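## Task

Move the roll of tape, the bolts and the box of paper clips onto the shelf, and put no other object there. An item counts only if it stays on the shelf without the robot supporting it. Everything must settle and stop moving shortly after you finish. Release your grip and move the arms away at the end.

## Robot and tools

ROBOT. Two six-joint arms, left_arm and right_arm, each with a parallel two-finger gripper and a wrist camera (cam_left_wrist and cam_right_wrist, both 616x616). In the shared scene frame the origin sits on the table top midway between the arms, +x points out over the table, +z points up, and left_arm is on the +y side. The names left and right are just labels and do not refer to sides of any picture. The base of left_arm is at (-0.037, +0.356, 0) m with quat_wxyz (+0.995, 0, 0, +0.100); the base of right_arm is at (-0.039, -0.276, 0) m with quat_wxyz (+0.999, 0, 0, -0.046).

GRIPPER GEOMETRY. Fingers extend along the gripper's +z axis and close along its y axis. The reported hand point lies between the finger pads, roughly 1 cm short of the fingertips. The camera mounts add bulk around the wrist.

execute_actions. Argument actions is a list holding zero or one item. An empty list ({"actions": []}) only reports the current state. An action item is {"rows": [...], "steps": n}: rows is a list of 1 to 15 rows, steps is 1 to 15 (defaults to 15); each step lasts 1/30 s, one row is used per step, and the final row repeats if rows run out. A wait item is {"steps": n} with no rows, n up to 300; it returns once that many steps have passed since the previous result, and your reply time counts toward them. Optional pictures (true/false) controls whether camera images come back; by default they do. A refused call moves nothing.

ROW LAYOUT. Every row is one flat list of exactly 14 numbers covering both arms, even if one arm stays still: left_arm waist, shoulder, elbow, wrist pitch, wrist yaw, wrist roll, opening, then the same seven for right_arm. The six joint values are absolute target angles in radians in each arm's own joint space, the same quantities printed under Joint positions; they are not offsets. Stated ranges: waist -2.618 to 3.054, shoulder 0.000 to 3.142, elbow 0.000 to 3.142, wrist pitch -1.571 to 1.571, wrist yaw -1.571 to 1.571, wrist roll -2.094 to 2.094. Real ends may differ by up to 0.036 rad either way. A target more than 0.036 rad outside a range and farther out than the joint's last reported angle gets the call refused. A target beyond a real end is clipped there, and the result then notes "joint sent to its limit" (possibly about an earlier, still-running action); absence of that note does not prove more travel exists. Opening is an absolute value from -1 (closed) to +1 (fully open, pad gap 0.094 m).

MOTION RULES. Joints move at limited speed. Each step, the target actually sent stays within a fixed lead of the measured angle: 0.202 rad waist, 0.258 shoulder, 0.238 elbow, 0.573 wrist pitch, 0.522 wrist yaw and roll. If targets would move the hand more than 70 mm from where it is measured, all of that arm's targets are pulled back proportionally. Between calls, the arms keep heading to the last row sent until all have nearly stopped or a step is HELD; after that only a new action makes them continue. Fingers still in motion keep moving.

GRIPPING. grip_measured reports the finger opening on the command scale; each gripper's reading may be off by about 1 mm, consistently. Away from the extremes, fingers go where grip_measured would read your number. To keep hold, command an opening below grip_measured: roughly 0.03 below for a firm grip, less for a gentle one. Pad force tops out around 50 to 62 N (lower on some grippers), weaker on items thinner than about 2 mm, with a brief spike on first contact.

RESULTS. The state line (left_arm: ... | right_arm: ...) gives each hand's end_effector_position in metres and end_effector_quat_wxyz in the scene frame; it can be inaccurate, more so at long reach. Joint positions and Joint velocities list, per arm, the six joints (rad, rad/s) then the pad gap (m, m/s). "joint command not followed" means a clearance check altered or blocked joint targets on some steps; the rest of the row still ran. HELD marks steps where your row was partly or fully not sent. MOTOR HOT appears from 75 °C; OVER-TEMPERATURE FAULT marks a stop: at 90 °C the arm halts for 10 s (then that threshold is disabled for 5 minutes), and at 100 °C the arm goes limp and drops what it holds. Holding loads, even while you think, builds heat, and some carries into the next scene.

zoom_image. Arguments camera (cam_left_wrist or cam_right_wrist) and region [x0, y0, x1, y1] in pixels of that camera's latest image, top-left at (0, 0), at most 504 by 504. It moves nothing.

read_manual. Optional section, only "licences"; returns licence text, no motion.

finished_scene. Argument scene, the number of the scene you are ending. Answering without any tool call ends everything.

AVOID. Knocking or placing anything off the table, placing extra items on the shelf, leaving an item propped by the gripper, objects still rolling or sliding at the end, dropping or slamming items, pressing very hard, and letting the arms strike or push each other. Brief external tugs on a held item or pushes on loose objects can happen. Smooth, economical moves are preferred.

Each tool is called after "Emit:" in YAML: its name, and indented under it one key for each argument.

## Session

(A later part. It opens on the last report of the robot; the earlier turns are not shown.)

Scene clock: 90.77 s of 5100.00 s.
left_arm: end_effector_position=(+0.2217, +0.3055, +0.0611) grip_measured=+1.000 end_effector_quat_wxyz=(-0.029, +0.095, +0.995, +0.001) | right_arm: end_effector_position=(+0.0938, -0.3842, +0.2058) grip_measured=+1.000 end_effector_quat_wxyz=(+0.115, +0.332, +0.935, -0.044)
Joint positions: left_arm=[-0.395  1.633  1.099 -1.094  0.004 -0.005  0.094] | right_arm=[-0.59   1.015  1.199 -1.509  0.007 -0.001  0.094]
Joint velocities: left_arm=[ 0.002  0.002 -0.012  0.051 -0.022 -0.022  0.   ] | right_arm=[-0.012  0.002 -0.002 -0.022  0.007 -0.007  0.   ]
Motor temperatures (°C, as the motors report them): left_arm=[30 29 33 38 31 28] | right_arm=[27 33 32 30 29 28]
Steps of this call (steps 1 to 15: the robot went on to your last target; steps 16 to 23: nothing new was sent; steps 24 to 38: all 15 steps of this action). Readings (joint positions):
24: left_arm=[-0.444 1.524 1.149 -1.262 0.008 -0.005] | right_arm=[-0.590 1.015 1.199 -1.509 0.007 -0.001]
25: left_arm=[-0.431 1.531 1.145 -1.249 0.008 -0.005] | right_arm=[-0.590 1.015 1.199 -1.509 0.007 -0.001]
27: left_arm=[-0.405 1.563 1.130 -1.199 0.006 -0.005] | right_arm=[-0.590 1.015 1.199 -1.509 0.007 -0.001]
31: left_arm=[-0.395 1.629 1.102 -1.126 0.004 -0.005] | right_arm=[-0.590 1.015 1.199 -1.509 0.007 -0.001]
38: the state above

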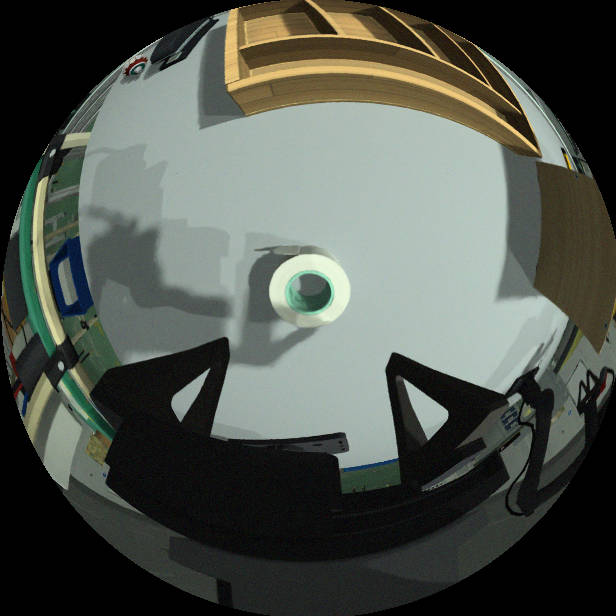

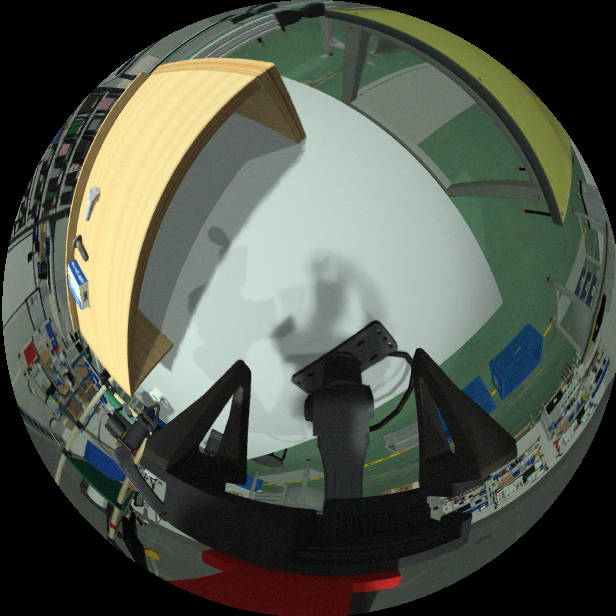

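Emit:
execute_actions:
  actions:
    - {"rows":[[-0.39,1.65,1.09,-1.03,0,0,1,-0.6,1.0,1.2,-1.5,0,0,1],[-0.39,1.67,1.08,-1.0,0,0,1,-0.6,1.0,1.2,-1.5,0,0,1],[-0.39,1.69,1.06,-0.96,0,0,1,-0.6,1.0,1.2,-1.5,0,0,1],[-0.39,1.7,1.05,-0.94,0,0,1,-0.6,1.0,1.2,-1.5,0,0,1],[-0.39,1.71,1.04,-0.92,0,0,1,-0.6,1.0,1.2,-1.5,0,0,1],[-0.39,1.72,1.03,-0.9,0,0,1,-0.6,1.0,1.2,-1.5,0,0,1]],"steps":15}

Scene clock: 92.00 s of 5100.00 s.
left_arm: end_effector_position=(+0.2312, +0.3036, +0.0192) grip_measured=+1.000 end_effector_quat_wxyz=(-0.029, +0.095, +0.995, +0.001) | right_arm: end_effector_position=(+0.0938, -0.3842, +0.2058) grip_measured=+1.000 end_effector_quat_wxyz=(+0.115, +0.332, +0.935, -0.044)
Joint positions: left_arm=[-0.395  1.73   1.029 -0.928  0.004 -0.005  0.094] | right_arm=[-0.59   1.015  1.199 -1.509  0.007 -0.001  0.094]
Joint velocities: left_arm=[-0.007 -0.022 -0.032  0.11  -0.037 -0.037  0.   ] | right_arm=[-0.017 -0.007 -0.007  0.007  0.037  0.037  0.   ]
Motor temperatures (°C, as the motors report them): left_arm=[30 29 33 38 31 28] | right_arm=[27 33 32 30 29 28]
Steps of this call (steps 1 to 15: the robot went on to your last target; steps 16 to 22: nothing new was sent; steps 23 to 37: all 15 steps of this action). Readings (joint positions):
23: left_arm=[-0.395 1.634 1.099 -1.084 0.004 -0.005] | right_arm=[-0.590 1.015 1.199 -1.509 0.007 -0.001]
24: left_arm=[-0.395 1.639 1.098 -1.074 0.004 -0.005] | right_arm=[-0.590 1.015 1.199 -1.509 0.007 -0.001]
26: left_arm=[-0.395 1.660 1.085 -1.034 0.004 -0.005] | right_arm=[-0.590 1.015 1.199 -1.509 0.007 -0.001]
30: left_arm=[-0.395 1.718 1.041 -0.963 0.004 -0.005] | right_arm=[-0.590 1.015 1.199 -1.509 0.007 -0.001]
37: the state above

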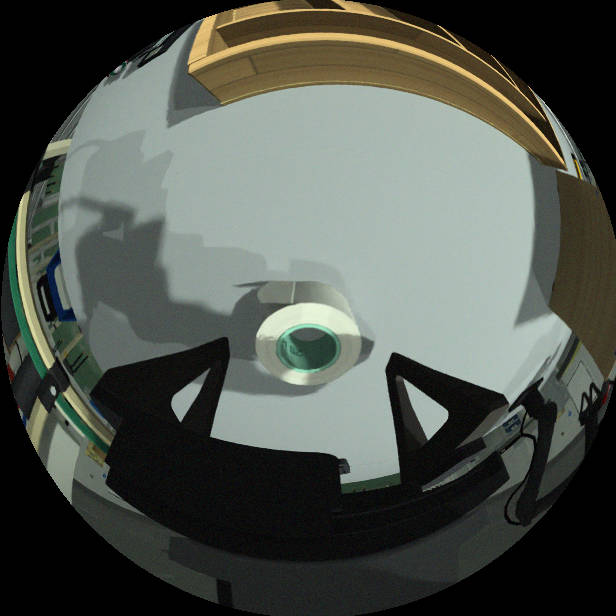

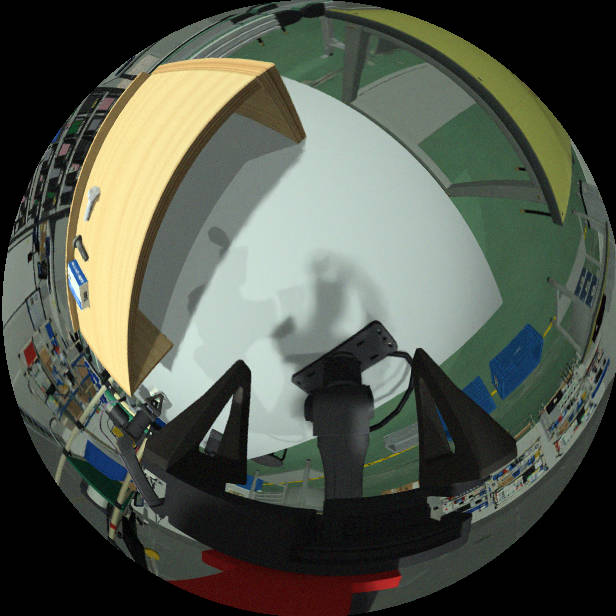

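Emit:
execute_actions:
  actions:
    - {"rows":[[-0.39,1.73,1.03,-0.89,0,0,0.7,-0.6,1.0,1.2,-1.5,0,0,1],[-0.39,1.73,1.03,-0.89,0,0,0.6,-0.6,1.0,1.2,-1.5,0,0,1],[-0.39,1.73,1.03,-0.89,0,0,0.5,-0.6,1.0,1.2,-1.5,0,0,1],[-0.39,1.73,1.03,-0.89,0,0,0.4,-0.6,1.0,1.2,-1.5,0,0,1],[-0.39,1.73,1.03,-0.89,0,0,0.3,-0.6,1.0,1.2,-1.5,0,0,1],[-0.39,1.73,1.03,-0.89,0,0,0.2,-0.6,1.0,1.2,-1.5,0,0,1],[-0.39,1.73,1.03,-0.89,0,0,0.1,-0.6,1.0,1.2,-1.5,0,0,1]],"steps":15}

Scene clock: 93.63 s of 5100.00 s.
left_arm: end_effector_position=(+0.2363, +0.3028, +0.0189) grip_measured=+0.102 end_effector_quat_wxyz=(-0.019, +0.095, +0.995, +0.000) | right_arm: end_effector_position=(+0.0938, -0.3842, +0.2058) grip_measured=+1.000 end_effector_quat_wxyz=(+0.115, +0.332, +0.935, -0.044)
Joint positions: left_arm=[-0.395  1.73   1.029 -0.908  0.003 -0.005  0.052] | right_arm=[-0.59   1.015  1.199 -1.509  0.007 -0.001  0.094]
Joint velocities: left_arm=[ 0.007 -0.002 -0.002  0.022  0.022 -0.022  0.001] | right_arm=[-0.007  0.012  0.002  0.007 -0.022 -0.022  0.   ]
Motor temperatures (°C, as the motors report them): left_arm=[30 29 33 37 31 28] | right_arm=[27 33 32 31 29 28]
Steps of this call (steps 1 to 30: the robot went on to your last target; steps 31 to 34: nothing new was sent; steps 35 to 49: all 15 steps of this action). Readings (joint positions):
35: left_arm=[-0.395 1.730 1.029 -0.917 0.004 -0.005] | right_arm=[-0.590 1.015 1.199 -1.509 0.007 -0.001]
36: left_arm=[-0.395 1.730 1.029 -0.915 0.004 -0.005] | right_arm=[-0.590 1.015 1.199 -1.509 0.007 -0.001]
38: left_arm=[-0.395 1.730 1.029 -0.912 0.004 -0.005] | right_arm=[-0.590 1.015 1.199 -1.509 0.007 -0.001]
42: left_arm=[-0.395 1.730 1.029 -0.909 0.003 -0.005] | right_arm=[-0.590 1.015 1.199 -1.509 0.007 -0.001]
49: the state above

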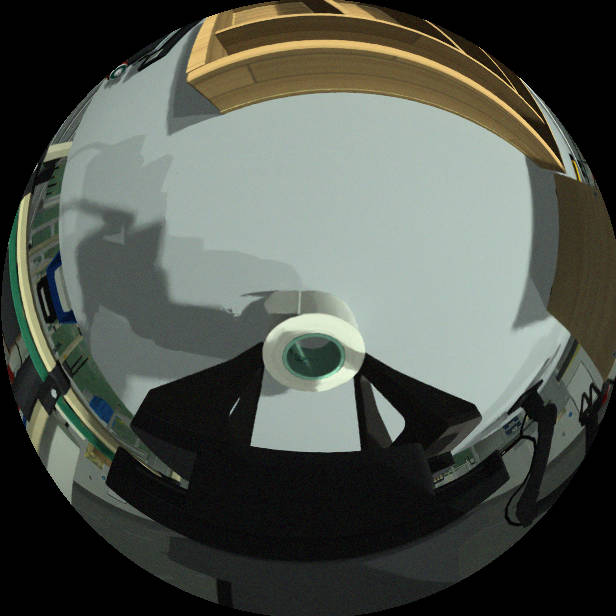

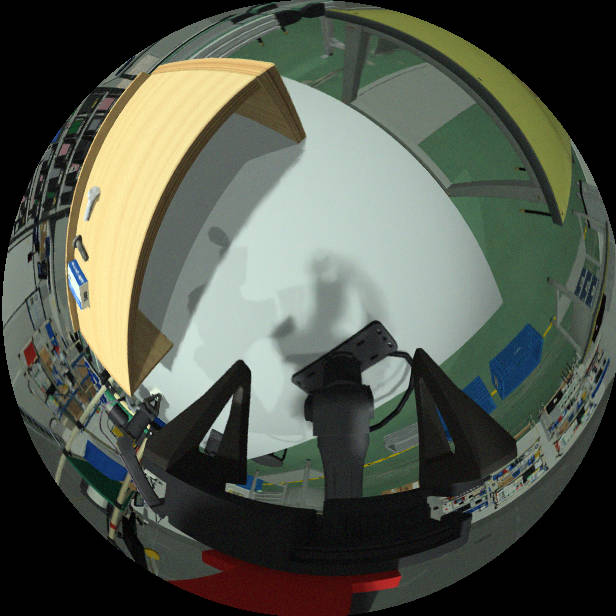

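Emit:
execute_actions:
  actions:
    - {"rows":[[-0.39,1.73,1.05,-0.87,0,0,0.8,-0.6,1.0,1.2,-1.5,0,0,1],[-0.39,1.73,1.05,-0.87,0,0,0.8,-0.6,1.0,1.2,-1.5,0,0,1],[-0.39,1.73,1.05,-0.87,0,0,0.8,-0.6,1.0,1.2,-1.5,0,0,1],[-0.39,1.73,1.05,-0.87,0,0,0.8,-0.6,1.0,1.2,-1.5,0,0,1],[-0.39,1.75,1.07,-0.85,0,0,0.8,-0.6,1.0,1.2,-1.5,0,0,1],[-0.39,1.77,1.09,-0.84,0,0,0.8,-0.6,1.0,1.2,-1.5,0,0,1],[-0.39,1.79,1.11,-0.83,0,0,0.8,-0.6,1.0,1.2,-1.5,0,0,1]],"steps":15}

Scene clock: 95.97 s of 5100.00 s.
left_arm: end_effector_position=(+0.2636, +0.2974, +0.0143) grip_measured=+0.798 end_effector_quat_wxyz=(+0.007, +0.095, +0.995, -0.002) | right_arm: end_effector_position=(+0.0938, -0.3842, +0.2058) grip_measured=+1.000 end_effector_quat_wxyz=(+0.115, +0.332, +0.935, -0.044)
Joint positions: left_arm=[-0.395  1.79   1.083 -0.849  0.003 -0.005  0.084] | right_arm=[-0.59   1.015  1.199 -1.509  0.007 -0.001  0.094]
Joint velocities: left_arm=[ 0.002  0.002 -0.012  0.022 -0.081  0.007  0.   ] | right_arm=[ 0.012  0.002 -0.007  0.037  0.037 -0.007  0.   ]
Motor temperatures (°C, as the motors report them): left_arm=[30 29 33 37 31 28] | right_arm=[27 32 32 31 29 28]
Steps of this call (steps 1 to 15: the robot went on to your last target; steps 16 to 55: nothing new was sent; steps 56 to 70: all 15 steps of this action). Readings (joint positions):
56: left_arm=[-0.395 1.730 1.029 -0.906 0.003 -0.005] | right_arm=[-0.590 1.015 1.199 -1.509 0.007 -0.001]
57: left_arm=[-0.395 1.730 1.029 -0.903 0.003 -0.005] | right_arm=[-0.590 1.015 1.199 -1.509 0.007 -0.001]
59: left_arm=[-0.395 1.730 1.029 -0.896 0.003 -0.005] | right_arm=[-0.590 1.015 1.199 -1.509 0.007 -0.001]
63: left_arm=[-0.395 1.768 1.066 -0.882 0.003 -0.005] | right_arm=[-0.590 1.015 1.199 -1.509 0.007 -0.001]
70: the state above

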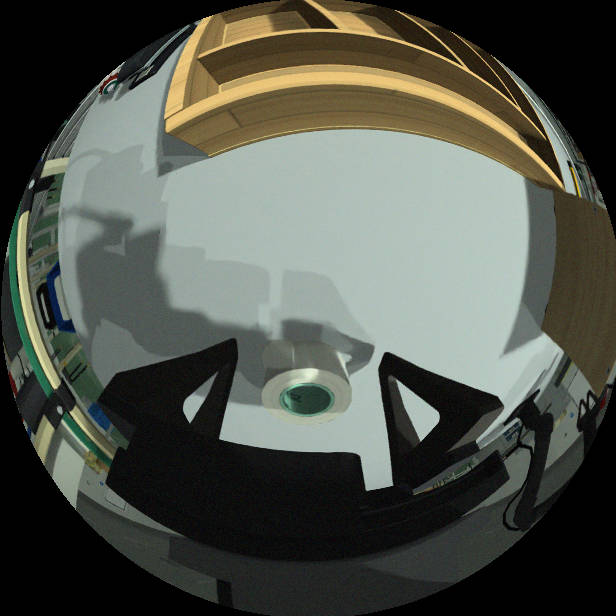

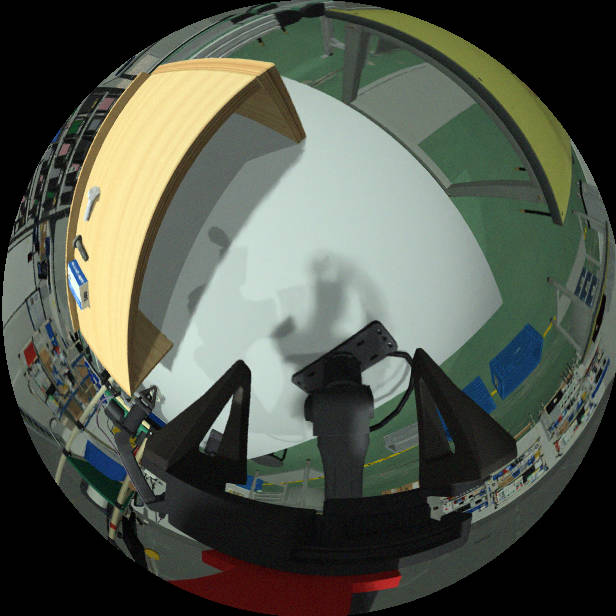

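Emit:
execute_actions:
  actions:
    - {"rows":[[-0.39,1.79,1.09,-0.9,0,0,0.8,-0.6,1.0,1.2,-1.5,0,0,1],[-0.39,1.79,1.09,-0.9,0,0,0.8,-0.6,1.0,1.2,-1.5,0,0,1],[-0.39,1.79,1.09,-0.9,0,0,0.8,-0.6,1.0,1.2,-1.5,0,0,1],[-0.39,1.79,1.09,-0.9,0,0,0.8,-0.6,1.0,1.2,-1.5,0,0,1],[-0.39,1.79,1.09,-0.9,0,0,0.6,-0.6,1.0,1.2,-1.5,0,0,1],[-0.39,1.79,1.09,-0.9,0,0,0.5,-0.6,1.0,1.2,-1.5,0,0,1],[-0.39,1.79,1.09,-0.9,0,0,0.4,-0.6,1.0,1.2,-1.5,0,0,1],[-0.39,1.79,1.09,-0.9,0,0,0.3,-0.6,1.0,1.2,-1.5,0,0,1],[-0.39,1.79,1.09,-0.9,0,0,0.2,-0.6,1.0,1.2,-1.5,0,0,1],[-0.39,1.79,1.09,-0.9,0,0,0.12,-0.6,1.0,1.2,-1.5,0,0,1]],"steps":15}

Scene clock: 97.83 s of 5100.00 s.
left_arm: end_effector_position=(+0.2543, +0.2992, +0.0143) grip_measured=+0.122 end_effector_quat_wxyz=(-0.012, +0.095, +0.995, -0.000) | right_arm: end_effector_position=(+0.0938, -0.3842, +0.2058) grip_measured=+1.000 end_effector_quat_wxyz=(+0.115, +0.332, +0.935, -0.044)
Joint positions: left_arm=[-0.395  1.79   1.083 -0.887  0.003 -0.005  0.053] | right_arm=[-0.59   1.015  1.199 -1.509  0.007 -0.001  0.094]
Joint velocities: left_arm=[ 0.007  0.002  0.002 -0.007 -0.022  0.066 -0.001] | right_arm=[-0.012 -0.012 -0.012  0.037  0.007  0.11   0.   ]
Motor temperatures (°C, as the motors report them): left_arm=[30 29 33 37 31 28] | right_arm=[27 32 32 31 29 28]
Steps of this call (steps 1 to 15: the robot went on to your last target; steps 16 to 41: nothing new was sent; steps 42 to 56: all 15 steps of this action). Readings (joint positions):
42: left_arm=[-0.395 1.790 1.083 -0.852 0.003 -0.005] | right_arm=[-0.590 1.015 1.199 -1.509 0.007 -0.001]
43: left_arm=[-0.395 1.790 1.083 -0.859 0.003 -0.005] | right_arm=[-0.590 1.015 1.199 -1.509 0.007 -0.001]
45: left_arm=[-0.395 1.790 1.083 -0.871 0.003 -0.005] | right_arm=[-0.590 1.015 1.199 -1.509 0.007 -0.001]
49: left_arm=[-0.395 1.790 1.083 -0.882 0.003 -0.005] | right_arm=[-0.590 1.015 1.199 -1.509 0.007 -0.001]
56: the state above

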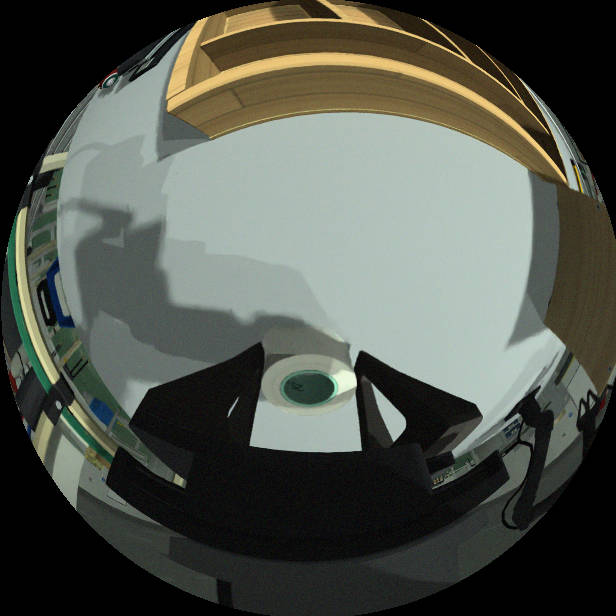

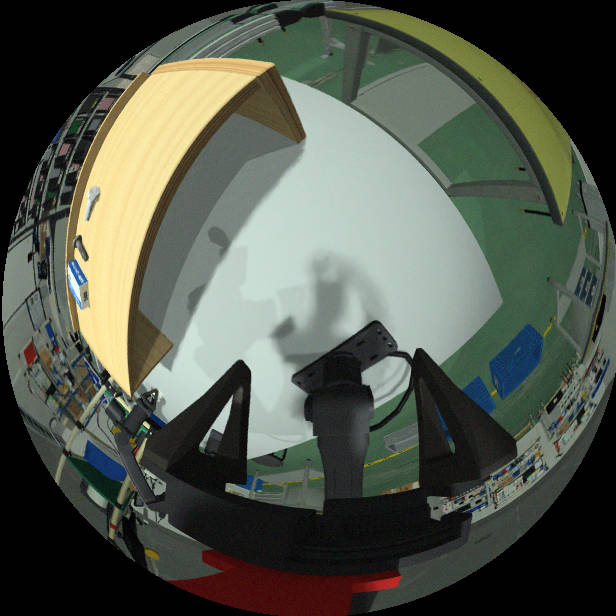

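Not yet touching; close further.

Emit:
execute_actions:
  actions:
    - {"rows":[[-0.39,1.79,1.09,-0.9,0,0,0.08,-0.6,1.0,1.2,-1.5,0,0,1],[-0.39,1.79,1.09,-0.9,0,0,0.04,-0.6,1.0,1.2,-1.5,0,0,1],[-0.39,1.79,1.09,-0.9,0,0,0.0,-0.6,1.0,1.2,-1.5,0,0,1],[-0.39,1.79,1.09,-0.9,0,0,-0.04,-0.6,1.0,1.2,-1.5,0,0,1],[-0.39,1.79,1.09,-0.9,0,0,-0.08,-0.6,1.0,1.2,-1.5,0,0,1]],"steps":12}

Scene clock: 101.00 s of 5100.00 s.
left_arm: end_effector_position=(+0.2541, +0.2993, +0.0143) grip_measured=+0.026 end_effector_quat_wxyz=(-0.013, +0.095, +0.995, -0.000) | right_arm: end_effector_position=(+0.0938, -0.3842, +0.2058) grip_measured=+1.000 end_effector_quat_wxyz=(+0.115, +0.332, +0.935, -0.044)
Joint positions: left_arm=[-0.395  1.79   1.083 -0.888  0.003 -0.005  0.048] | right_arm=[-0.59   1.015  1.199 -1.509  0.007 -0.001  0.094]
Joint velocities: left_arm=[-0.017 -0.002 -0.002  0.022 -0.066 -0.095  0.   ] | right_arm=[-0.007 -0.002  0.002  0.066  0.037  0.007  0.   ]
Motor temperatures (°C, as the motors report them): left_arm=[30 30 33 36 31 28] | right_arm=[27 32 32 31 29 28]
Steps of this call (steps 1 to 15: the robot went on to your last target; steps 16 to 83: nothing new was sent; steps 84 to 95: all 12 steps of this action). Readings (joint positions):
84: left_arm=[-0.395 1.790 1.083 -0.888 0.003 -0.005] | right_arm=[-0.590 1.015 1.199 -1.509 0.007 -0.001]
85: left_arm=[-0.395 1.790 1.083 -0.888 0.003 -0.005] | right_arm=[-0.590 1.015 1.199 -1.509 0.007 -0.001]
87: left_arm=[-0.395 1.790 1.083 -0.888 0.003 -0.005] | right_arm=[-0.590 1.015 1.199 -1.509 0.007 -0.001]
91: left_arm=[-0.395 1.790 1.083 -0.888 0.003 -0.005] | right_arm=[-0.590 1.015 1.199 -1.509 0.007 -0.001]
95: the state above

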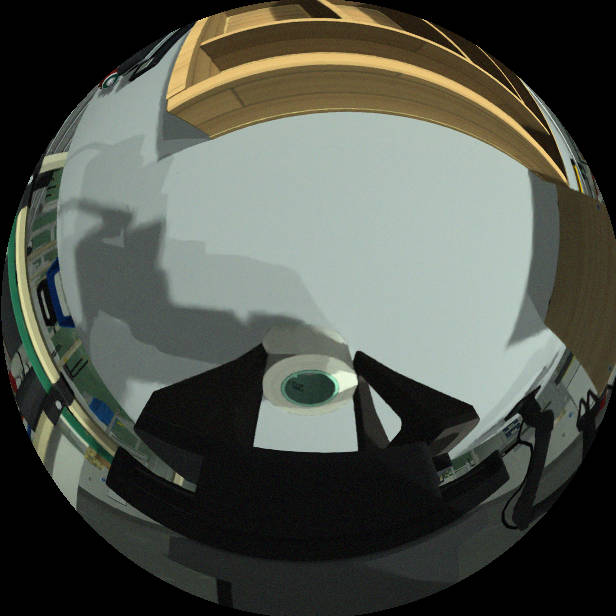

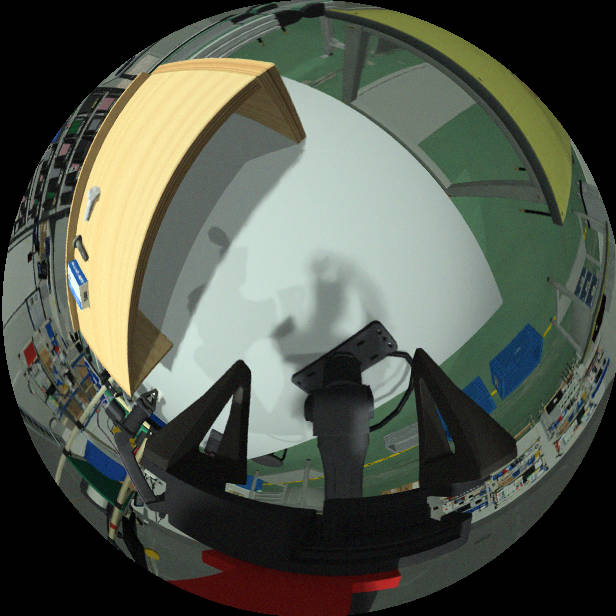

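Emit:
execute_actions:
  actions:
    - {"rows":[[-0.39,1.75,1.1,-0.92,0,0,-0.01,-0.6,1.0,1.2,-1.5,0,0,1],[-0.39,1.72,1.12,-0.96,0,0,-0.01,-0.6,1.0,1.2,-1.5,0,0,1],[-0.39,1.7,1.14,-1.0,0,0,-0.01,-0.6,1.0,1.2,-1.5,0,0,1],[-0.5,1.72,1.2,-1.04,0,0,-0.01,-0.6,1.0,1.2,-1.5,0,0,1],[-0.6,1.75,1.25,-1.06,0,0,-0.01,-0.6,1.0,1.2,-1.5,0,0,1],[-0.7,1.77,1.3,-1.08,0,0,-0.01,-0.6,1.0,1.2,-1.5,0,0,1],[-0.8,1.79,1.33,-1.1,0,0,-0.01,-0.6,1.0,1.2,-1.5,0,0,1],[-0.9,1.8,1.35,-1.1,0,0,-0.01,-0.6,1.0,1.2,-1.5,0,0,1],[-1.0,1.8,1.35,-1.1,0,0,-0.01,-0.6,1.0,1.2,-1.5,0,0,1],[-1.1,1.8,1.35,-1.1,0,0,-0.01,-0.6,1.0,1.2,-1.5,0,0,1],[-1.2,1.8,1.35,-1.1,0,0,-0.01,-0.6,1.0,1.2,-1.5,0,0,1],[-1.3,1.8,1.35,-1.1,0,0,-0.01,-0.6,1.0,1.2,-1.5,0,0,1]],"steps":15}
  pictures: false

Emit:
execute_actions:
  actions:
    - {"rows":[[-1.3,1.83,1.35,-1.08,0,0,-0.01,-0.6,1.0,1.2,-1.5,0,0,1],[-1.3,1.85,1.34,-1.05,0,0,-0.01,-0.6,1.0,1.2,-1.5,0,0,1],[-1.3,1.87,1.33,-1.03,0,0,-0.01,-0.6,1.0,1.2,-1.5,0,0,1],[-1.3,1.89,1.32,-1.0,0,0,-0.01,-0.6,1.0,1.2,-1.5,0,0,1],[-1.3,1.91,1.31,-0.98,0,0,-0.01,-0.6,1.0,1.2,-1.5,0,0,1],[-1.3,1.93,1.31,-0.96,0,0,-0.01,-0.6,1.0,1.2,-1.5,0,0,1]],"steps":15}

Scene clock: 104.53 s of 5100.00 s.
left_arm: end_effector_position=(+0.1743, +0.0842, +0.0730) grip_measured=+0.026 end_effector_quat_wxyz=(+0.034, +0.440, +0.897, -0.013) | right_arm: end_effector_position=(+0.0938, -0.3842, +0.2058) grip_measured=+1.000 end_effector_quat_wxyz=(+0.115, +0.332, +0.935, -0.044)
Joint positions: left_arm=[-1.118  1.8    1.341 -1.038 -0.007 -0.005  0.048] | right_arm=[-0.59   1.015  1.199 -1.509  0.007 -0.001  0.094]
Joint velocities: left_arm=[-2.132  0.134  0.002 -0.11   0.007 -0.066 -0.001] | right_arm=[-0.007 -0.002 -0.022 -0.022  0.066 -0.037  0.   ]
Motor temperatures (°C, as the motors report them): left_arm=[30 30 33 35 31 28] | right_arm=[27 32 32 31 29 28]
Steps of this call (steps 1 to 15: the robot went on to your last target; steps 16 to 90: nothing new was sent; then 0.03 s passed at rest; steps 91 to 105: all 15 steps of this action). Readings (joint positions):
91: left_arm=[-0.395 1.789 1.083 -0.890 0.003 -0.005] | right_arm=[-0.590 1.015 1.199 -1.509 0.007 -0.001]
92: left_arm=[-0.395 1.783 1.083 -0.897 0.003 -0.005] | right_arm=[-0.590 1.015 1.199 -1.509 0.007 -0.001]
94: left_arm=[-0.405 1.764 1.103 -0.947 -0.003 -0.005] | right_arm=[-0.590 1.015 1.199 -1.509 0.007 -0.001]
98: left_arm=[-0.607 1.781 1.267 -1.027 -0.017 -0.005] | right_arm=[-0.590 1.015 1.199 -1.509 0.007 -0.001]
105: the state above

Scene clock: 105.03 s of 5100.00 s.
left_arm: end_effector_position=(+0.1149, +0.0567, +0.0171) grip_measured=+0.026 end_effector_quat_wxyz=(-0.025, +0.522, +0.853, +0.012) | right_arm: end_effector_position=(+0.0938, -0.3842, +0.2058) grip_measured=+1.000 end_effector_quat_wxyz=(+0.115, +0.332, +0.935, -0.044)
Joint positions: left_arm=[-1.302  1.949  1.306 -0.983  0.006 -0.004  0.048] | right_arm=[-0.59   1.015  1.199 -1.509  0.007 -0.001  0.094]
Joint velocities: left_arm=[0.007 0.017 0.002 0.007 0.037 0.022 0.001] | right_arm=[-0.012 -0.002 -0.007  0.007 -0.081  0.007  0.   ]
Motor temperatures (°C, as the motors report them): left_arm=[30 30 33 35 31 28] | right_arm=[27 32 32 31 29 28]
Steps of this call (steps 1 to 15: all 15 steps of this action). Readings (joint positions):
1: left_arm=[-1.192 1.808 1.341 -1.040 -0.005 -0.005] | right_arm=[-0.590 1.015 1.199 -1.509 0.007 -0.001]
2: left_arm=[-1.256 1.818 1.341 -1.039 0.001 -0.005] | right_arm=[-0.590 1.015 1.199 -1.509 0.007 -0.001]
4: left_arm=[-1.333 1.849 1.340 -1.035 0.016 -0.004] | right_arm=[-0.590 1.015 1.199 -1.509 0.007 -0.001]
8: left_arm=[-1.327 1.925 1.319 -0.998 0.017 -0.004] | right_arm=[-0.590 1.015 1.199 -1.509 0.007 -0.001]
15: the state above

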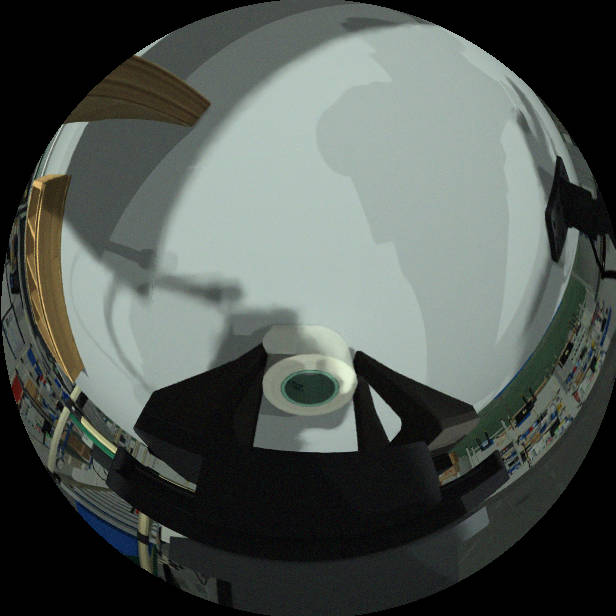

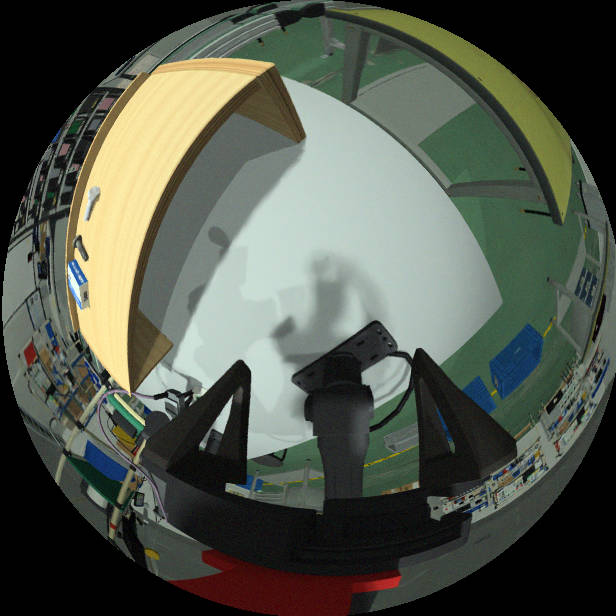

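Emit:
execute_actions:
  actions:
    - {"rows":[[-1.3,1.94,1.31,-0.96,0,0,0.8,-0.6,1.0,1.2,-1.5,0,0,1]],"steps":8}
  pictures: false

Emit:
execute_actions:
  actions:
    - {"rows":[[-1.3,1.5,1.4,-1.4,0,0,1,-0.3,1.3,1.6,-1.57,0,0,1]],"steps":15}
  pictures: false

Emit:
execute_actions:
  actions:
    - {"rows":[[0.6,0.9,1.0,-1.0,0,0,1,0.2,1.4,1.9,-1.57,0,0,1]],"steps":15}
  pictures: false

Emit:
execute_actions:
  actions:
    - {"steps":15}
  pictures: false

Emit:
execute_actions:
  actions:
    - {"rows":[[0.6,0.9,1.0,-1.0,0,0,1,1.24,1.6,1.8,-1.57,0,0,1]],"steps":15}
  pictures: false

Emit:
execute_actions:
  actions:
    - {"rows":[[0.6,0.9,1.0,-1.0,0,0,1,1.24,1.7,1.75,-1.5,0,0,1],[0.6,0.9,1.0,-1.0,0,0,1,1.24,1.75,1.7,-1.42,0,0,1],[0.6,0.9,1.0,-1.0,0,0,1,1.24,1.8,1.65,-1.35,0,0,1],[0.6,0.9,1.0,-1.0,0,0,1,1.24,1.85,1.6,-1.27,0,0,1],[0.6,0.9,1.0,-1.0,0,0,1,1.24,1.88,1.57,-1.22,0,0,1],[0.6,0.9,1.0,-1.0,0,0,1,1.24,1.91,1.55,-1.18,0,0,1]],"steps":15}

Scene clock: 107.37 s of 5100.00 s.
left_arm: end_effector_position=(+0.1156, +0.0554, +0.0170) grip_measured=+0.798 end_effector_quat_wxyz=(-0.022, +0.522, +0.853, +0.010) | right_arm: end_effector_position=(+0.0938, -0.3842, +0.2058) grip_measured=+1.000 end_effector_quat_wxyz=(+0.115, +0.332, +0.935, -0.044)
Joint positions: left_arm=[-1.302  1.949  1.306 -0.977  0.006 -0.004  0.084] | right_arm=[-0.59   1.015  1.199 -1.509  0.007 -0.001  0.094]
Joint velocities: left_arm=[-0.007  0.007  0.007  0.007 -0.022 -0.022  0.   ] | right_arm=[-0.007 -0.007 -0.012 -0.037 -0.066  0.022  0.   ]
Motor temperatures (°C, as the motors report them): left_arm=[30 31 33 35 31 28] | right_arm=[27 31 32 31 29 28]
Steps of this call (steps 1 to 15: the robot went on to your last target; steps 16 to 62: nothing new was sent; steps 63 to 70: all 8 steps of this action). Readings (joint positions):
63: left_arm=[-1.302 1.949 1.306 -0.977 0.006 -0.004] | right_arm=[-0.590 1.015 1.199 -1.509 0.007 -0.001]
64: left_arm=[-1.302 1.949 1.306 -0.977 0.006 -0.004] | right_arm=[-0.590 1.015 1.199 -1.509 0.007 -0.001]
66: left_arm=[-1.302 1.949 1.306 -0.977 0.006 -0.004] | right_arm=[-0.590 1.015 1.199 -1.509 0.007 -0.001]
70: the state above

Scene clock: 107.87 s of 5100.00 s.
left_arm: end_effector_position=(+0.0881, +0.1098, +0.1740) grip_measured=+1.000 end_effector_quat_wxyz=(+0.050, +0.521, +0.851, -0.034) | right_arm: end_effector_position=(+0.1845, -0.3694, +0.2552) grip_measured=+1.000 end_effector_quat_wxyz=(+0.134, +0.197, +0.971, -0.028)
Joint positions: left_arm=[-1.302  1.484  1.399 -1.365  0.006 -0.004  0.094] | right_arm=[-0.305  1.314  1.572 -1.554  0.003  0.002  0.094]
Joint velocities: left_arm=[-0.002  0.183 -0.002 -0.242 -0.051 -0.007  0.   ] | right_arm=[ 0.002 -0.017 -0.007 -0.081 -0.037  0.007  0.   ]
Motor temperatures (°C, as the motors report them): left_arm=[30 31 33 35 31 28] | right_arm=[27 31 32 31 29 28]
Steps of this call (steps 1 to 15: all 15 steps of this action). Readings (joint positions):
1: left_arm=[-1.302 1.937 1.309 -1.001 0.006 -0.004] | right_arm=[-0.551 1.053 1.241 -1.551 0.021 0.002]
2: left_arm=[-1.302 1.913 1.309 -1.043 0.006 -0.004] | right_arm=[-0.478 1.121 1.319 -1.579 0.021 0.002]
4: left_arm=[-1.302 1.832 1.315 -1.127 0.006 -0.004] | right_arm=[-0.359 1.258 1.478 -1.562 0.014 0.002]
8: left_arm=[-1.302 1.620 1.352 -1.244 0.006 -0.004] | right_arm=[-0.305 1.324 1.567 -1.521 0.003 0.002]
15: the state above

Scene clock: 108.37 s of 5100.00 s.
left_arm: end_effector_position=(+0.2063, +0.3565, +0.2111) grip_measured=+1.000 end_effector_quat_wxyz=(+0.319, +0.001, +0.948, -0.001) | right_arm: end_effector_position=(+0.2442, -0.2430, +0.3250) grip_measured=+1.000 end_effector_quat_wxyz=(+0.242, -0.052, +0.969, +0.018)
Joint positions: left_arm=[-0.202  0.896  0.997 -1.023  0.001 -0.001  0.094] | right_arm=[ 0.201  1.407  1.88  -1.553 -0.009  0.003  0.094]
Joint velocities: left_arm=[ 2.161  0.002 -0.022  0.139 -0.095 -0.022  0.   ] | right_arm=[-0.007 -0.012 -0.017 -0.11  -0.066 -0.007  0.   ]
Motor temperatures (°C, as the motors report them): left_arm=[30 31 33 35 31 28] | right_arm=[27 31 32 31 29 28]
Steps of this call (steps 1 to 15: all 15 steps of this action). Readings (joint positions):
1: left_arm=[-1.277 1.447 1.343 -1.288 0.019 -0.002] | right_arm=[-0.272 1.332 1.610 -1.578 0.019 0.005]
2: left_arm=[-1.221 1.380 1.250 -1.200 0.024 -0.001] | right_arm=[-0.207 1.362 1.679 -1.578 0.023 0.005]
4: left_arm=[-1.063 1.216 1.082 -1.121 0.016 -0.001] | right_arm=[-0.061 1.407 1.808 -1.553 0.020 0.005]
8: left_arm=[-0.738 0.937 0.993 -1.088 0.001 -0.001] | right_arm=[0.183 1.409 1.880 -1.528 -0.005 0.003]
15: the state above

Scene clock: 108.87 s of 5100.00 s.
left_arm: end_effector_position=(+0.1334, +0.5327, +0.2127) grip_measured=+1.000 end_effector_quat_wxyz=(+0.297, -0.367, +0.872, +0.129) | right_arm: end_effector_position=(+0.2429, -0.2432, +0.3243) grip_measured=+1.000 end_effector_quat_wxyz=(+0.240, -0.052, +0.969, +0.017)
Joint positions: left_arm=[ 0.594  0.896  0.997 -1.012 -0.008 -0.001  0.094] | right_arm=[ 0.201  1.407  1.88  -1.559 -0.009  0.003  0.094]
Joint velocities: left_arm=[ 0.002 -0.007  0.012  0.081  0.037  0.037  0.   ] | right_arm=[-0.012  0.007 -0.007  0.037  0.022 -0.037  0.   ]
Motor temperatures (°C, as the motors report them): left_arm=[30 31 33 35 31 28] | right_arm=[27 31 32 31 29 28]
Steps of this call (steps 1 to 15: the robot went on to your last target). Readings (joint positions):
1: left_arm=[-0.126 0.896 0.997 -1.020 0.001 -0.001] | right_arm=[0.201 1.407 1.880 -1.555 -0.009 0.003]
2: left_arm=[-0.050 0.896 0.997 -1.018 0.002 -0.001] | right_arm=[0.201 1.407 1.880 -1.556 -0.009 0.003]
4: left_arm=[0.103 0.896 0.997 -1.015 0.002 -0.001] | right_arm=[0.201 1.407 1.880 -1.557 -0.009 0.003]
8: left_arm=[0.409 0.896 0.997 -1.012 0.001 -0.001] | right_arm=[0.201 1.407 1.880 -1.558 -0.009 0.003]
15: the state above

Scene clock: 109.37 s of 5100.00 s.
left_arm: end_effector_position=(+0.1338, +0.5323, +0.2127) grip_measured=+1.000 end_effector_quat_wxyz=(+0.298, -0.367, +0.872, +0.127) | right_arm: end_effector_position=(+0.1107, +0.0014, +0.2361) grip_measured=+1.000 end_effector_quat_wxyz=(+0.080, -0.508, +0.856, +0.048)
Joint positions: left_arm=[ 0.594  0.896  0.997 -1.012 -0.005 -0.001  0.094] | right_arm=[ 1.168  1.635  1.795 -1.544  0.001  0.004  0.094]
Joint velocities: left_arm=[-0.007 -0.017 -0.002  0.037 -0.037 -0.037  0.   ] | right_arm=[ 1.863 -0.129 -0.002 -0.037 -0.183 -0.081  0.   ]
Motor temperatures (°C, as the motors report them): left_arm=[30 31 33 35 31 28] | right_arm=[27 32 32 31 29 28]
Steps of this call (steps 1 to 15: all 15 steps of this action). Readings (joint positions):
1: left_arm=[0.594 0.896 0.997 -1.012 -0.008 -0.001] | right_arm=[0.224 1.419 1.879 -1.562 0.005 0.004]
2: left_arm=[0.594 0.896 0.997 -1.012 -0.007 -0.001] | right_arm=[0.268 1.436 1.879 -1.563 0.009 0.004]
4: left_arm=[0.594 0.896 0.997 -1.012 -0.006 -0.001] | right_arm=[0.377 1.497 1.868 -1.560 0.011 0.004]
8: left_arm=[0.594 0.896 0.997 -1.012 -0.005 -0.001] | right_arm=[0.646 1.620 1.812 -1.546 0.013 0.004]
15: the state above

Scene clock: 109.87 s of 5100.00 s.
left_arm: end_effector_position=(+0.1339, +0.5322, +0.2127) grip_measured=+1.000 end_effector_quat_wxyz=(+0.298, -0.367, +0.872, +0.127) | right_arm: end_effector_position=(+0.0994, +0.0456, +0.0727) grip_measured=+1.000 end_effector_quat_wxyz=(-0.031, -0.545, +0.838, -0.012)
Joint positions: left_arm=[ 0.594  0.896  0.997 -1.012 -0.005 -0.001  0.094] | right_arm=[ 1.249  1.951  1.539 -1.224 -0.014  0.001  0.094]
Joint velocities: left_arm=[ 0.012  0.012 -0.002  0.037  0.051 -0.037  0.   ] | right_arm=[ 0.002 -0.198 -0.002  0.286 -0.037  0.037  0.   ]
Motor temperatures (°C, as the motors report them): left_arm=[30 30 33 35 31 28] | right_arm=[27 32 32 31 29 28]
Steps of this call (steps 1 to 15: all 15 steps of this action). Readings (joint positions):
1: left_arm=[0.594 0.896 0.997 -1.012 -0.005 -0.001] | right_arm=[1.220 1.637 1.793 -1.542 -0.008 0.003]
2: left_arm=[0.594 0.896 0.997 -1.012 -0.005 -0.001] | right_arm=[1.250 1.645 1.785 -1.526 -0.015 0.002]
4: left_arm=[0.594 0.896 0.997 -1.012 -0.005 -0.001] | right_arm=[1.262 1.684 1.748 -1.474 -0.019 0.001]
8: left_arm=[0.594 0.896 0.997 -1.012 -0.005 -0.001] | right_arm=[1.255 1.826 1.637 -1.340 -0.018 0.001]
15: the state above

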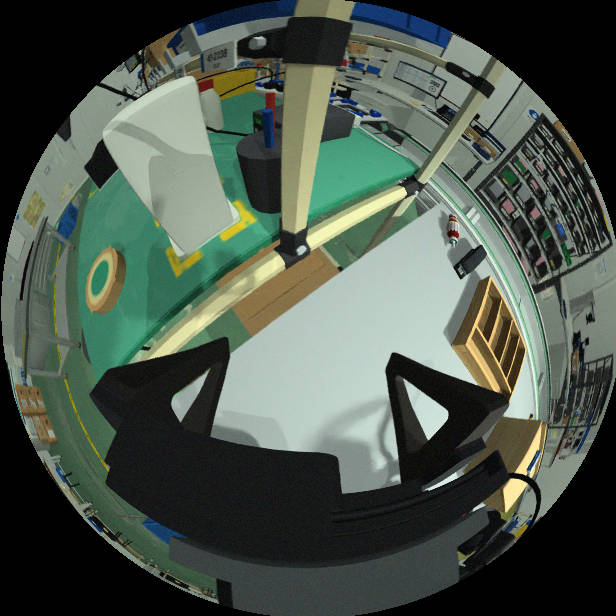

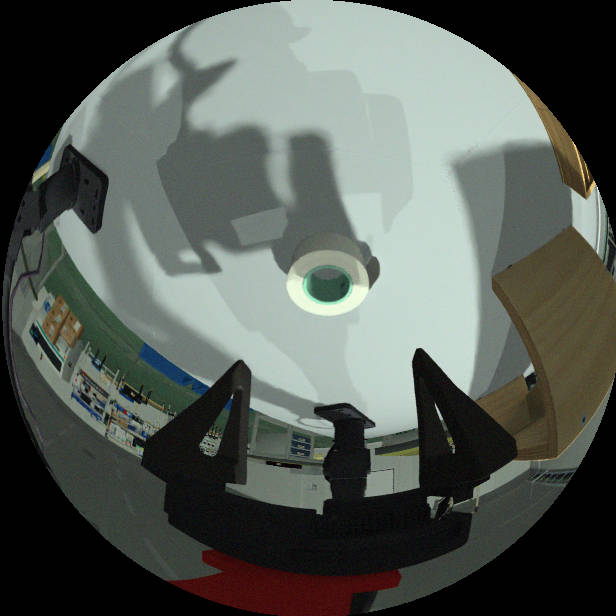

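Emit:
execute_actions:
  actions:
    - {"rows":[[0.6,0.9,1.0,-1.0,0,0,1,1.24,1.94,1.55,-1.16,0,0,1],[0.6,0.9,1.0,-1.0,0,0,1,1.24,1.95,1.53,-1.12,0,0,1],[0.6,0.9,1.0,-1.0,0,0,1,1.24,1.96,1.51,-1.09,0,0,1],[0.6,0.9,1.0,-1.0,0,0,1,1.24,1.97,1.49,-1.06,0,0,1],[0.6,0.9,1.0,-1.0,0,0,1,1.24,1.98,1.47,-1.03,0,0,1],[0.6,0.9,1.0,-1.0,0,0,1,1.24,1.99,1.45,-1.0,0,0,1],[0.6,0.9,1.0,-1.0,0,0,1,1.24,2.0,1.43,-0.98,0,0,1],[0.6,0.9,1.0,-1.0,0,0,1,1.24,2.01,1.41,-0.95,0,0,1]],"steps":15}

Scene clock: 111.20 s of 5100.00 s.
left_arm: end_effector_position=(+0.1339, +0.5322, +0.2127) grip_measured=+1.000 end_effector_quat_wxyz=(+0.298, -0.367, +0.872, +0.127) | right_arm: end_effector_position=(+0.1053, +0.0588, +0.0180) grip_measured=+1.000 end_effector_quat_wxyz=(-0.013, -0.545, +0.838, -0.001)
Joint positions: left_arm=[ 0.594  0.896  0.997 -1.012 -0.005 -0.001  0.094] | right_arm=[ 1.249  2.021  1.416 -0.989 -0.014  0.001  0.094]
Joint velocities: left_arm=[ 0.012 -0.002  0.022  0.022  0.051  0.007  0.   ] | right_arm=[ 0.017  0.002 -0.002  0.125  0.051 -0.007  0.   ]
Motor temperatures (°C, as the motors report them): left_arm=[30 30 33 36 31 28] | right_arm=[27 32 32 31 29 28]
Steps of this call (steps 1 to 25: the robot went on to your last target; steps 26 to 40: all 15 steps of this action). Readings (joint positions):
26: left_arm=[0.594 0.896 0.997 -1.012 -0.005 -0.001] | right_arm=[1.249 1.920 1.539 -1.191 -0.014 0.001]
27: left_arm=[0.594 0.896 0.997 -1.012 -0.005 -0.001] | right_arm=[1.249 1.922 1.539 -1.184 -0.014 0.001]
29: left_arm=[0.594 0.896 0.997 -1.012 -0.005 -0.001] | right_arm=[1.249 1.933 1.535 -1.151 -0.014 0.001]
33: left_arm=[0.594 0.896 0.997 -1.012 -0.005 -0.001] | right_arm=[1.249 1.968 1.474 -1.049 -0.014 0.001]
40: the state above

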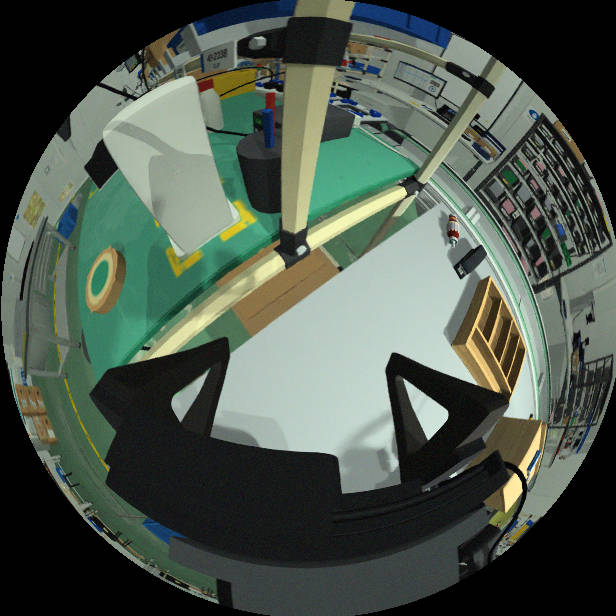

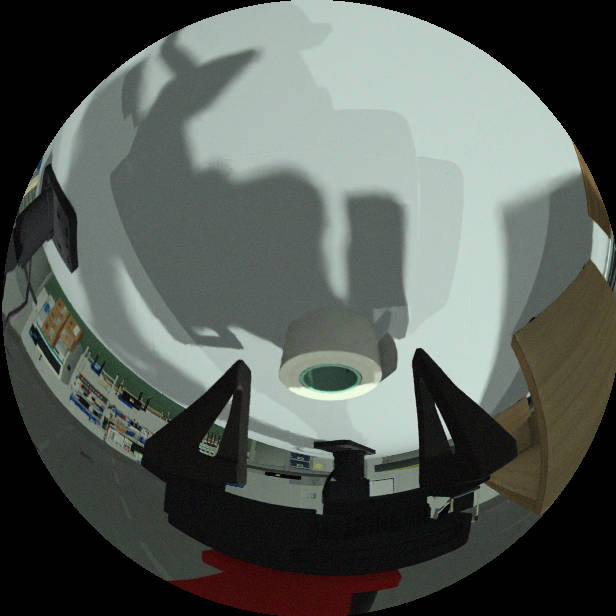

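Emit:
execute_actions:
  actions:
    - {"rows":[[0.6,0.9,1.0,-1.0,0,0,1,1.24,2.01,1.41,-0.96,0,0,0.7],[0.6,0.9,1.0,-1.0,0,0,1,1.24,2.01,1.41,-0.96,0,0,0.55],[0.6,0.9,1.0,-1.0,0,0,1,1.24,2.01,1.41,-0.96,0,0,0.4],[0.6,0.9,1.0,-1.0,0,0,1,1.24,2.01,1.41,-0.96,0,0,0.3],[0.6,0.9,1.0,-1.0,0,0,1,1.24,2.01,1.41,-0.96,0,0,0.2],[0.6,0.9,1.0,-1.0,0,0,1,1.24,2.01,1.41,-0.96,0,0,0.12],[0.6,0.9,1.0,-1.0,0,0,1,1.24,2.01,1.41,-0.96,0,0,0.06],[0.6,0.9,1.0,-1.0,0,0,1,1.24,2.01,1.41,-0.96,0,0,0.02],[0.6,0.9,1.0,-1.0,0,0,1,1.24,2.01,1.41,-0.96,0,0,-0.02]],"steps":15}

Scene clock: 112.73 s of 5100.00 s.
left_arm: end_effector_position=(+0.1339, +0.5322, +0.2127) grip_measured=+1.000 end_effector_quat_wxyz=(+0.298, -0.367, +0.872, +0.127) | right_arm: end_effector_position=(+0.1083, +0.0648, +0.0182) grip_measured=+0.154 end_effector_quat_wxyz=(-0.002, -0.546, +0.838, +0.006)
Joint positions: left_arm=[ 0.594  0.896  0.997 -1.012 -0.005 -0.001  0.094] | right_arm=[ 1.249  2.02   1.416 -0.962 -0.012  0.001  0.054]
Joint velocities: left_arm=[ 0.002 -0.007  0.002  0.037  0.051 -0.007  0.   ] | right_arm=[-0.017 -0.017 -0.007  0.051 -0.051  0.037 -0.001]
Motor temperatures (°C, as the motors report them): left_arm=[30 30 33 36 31 28] | right_arm=[27 33 32 31 29 28]
Steps of this call (steps 1 to 30: the robot went on to your last target; step 31: nothing new was sent; steps 32 to 46: all 15 steps of this action). Readings (joint positions):
32: left_arm=[0.594 0.896 0.997 -1.012 -0.005 -0.001] | right_arm=[1.249 2.020 1.416 -0.962 -0.014 0.001]
33: left_arm=[0.594 0.896 0.997 -1.012 -0.005 -0.001] | right_arm=[1.249 2.020 1.416 -0.962 -0.014 0.001]
35: left_arm=[0.594 0.896 0.997 -1.012 -0.005 -0.001] | right_arm=[1.249 2.020 1.416 -0.962 -0.013 0.001]
39: left_arm=[0.594 0.896 0.997 -1.012 -0.005 -0.001] | right_arm=[1.249 2.020 1.416 -0.962 -0.012 0.001]
46: the state above

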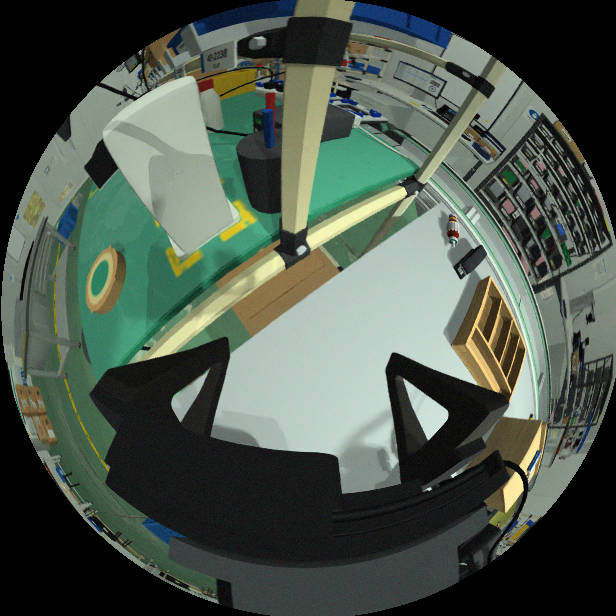

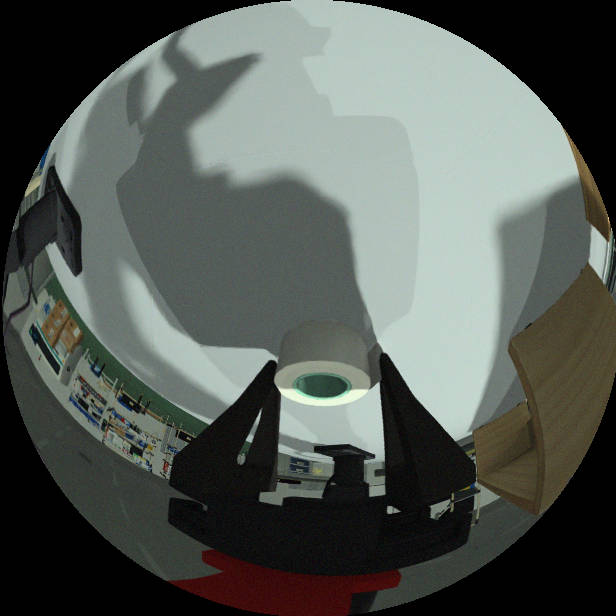

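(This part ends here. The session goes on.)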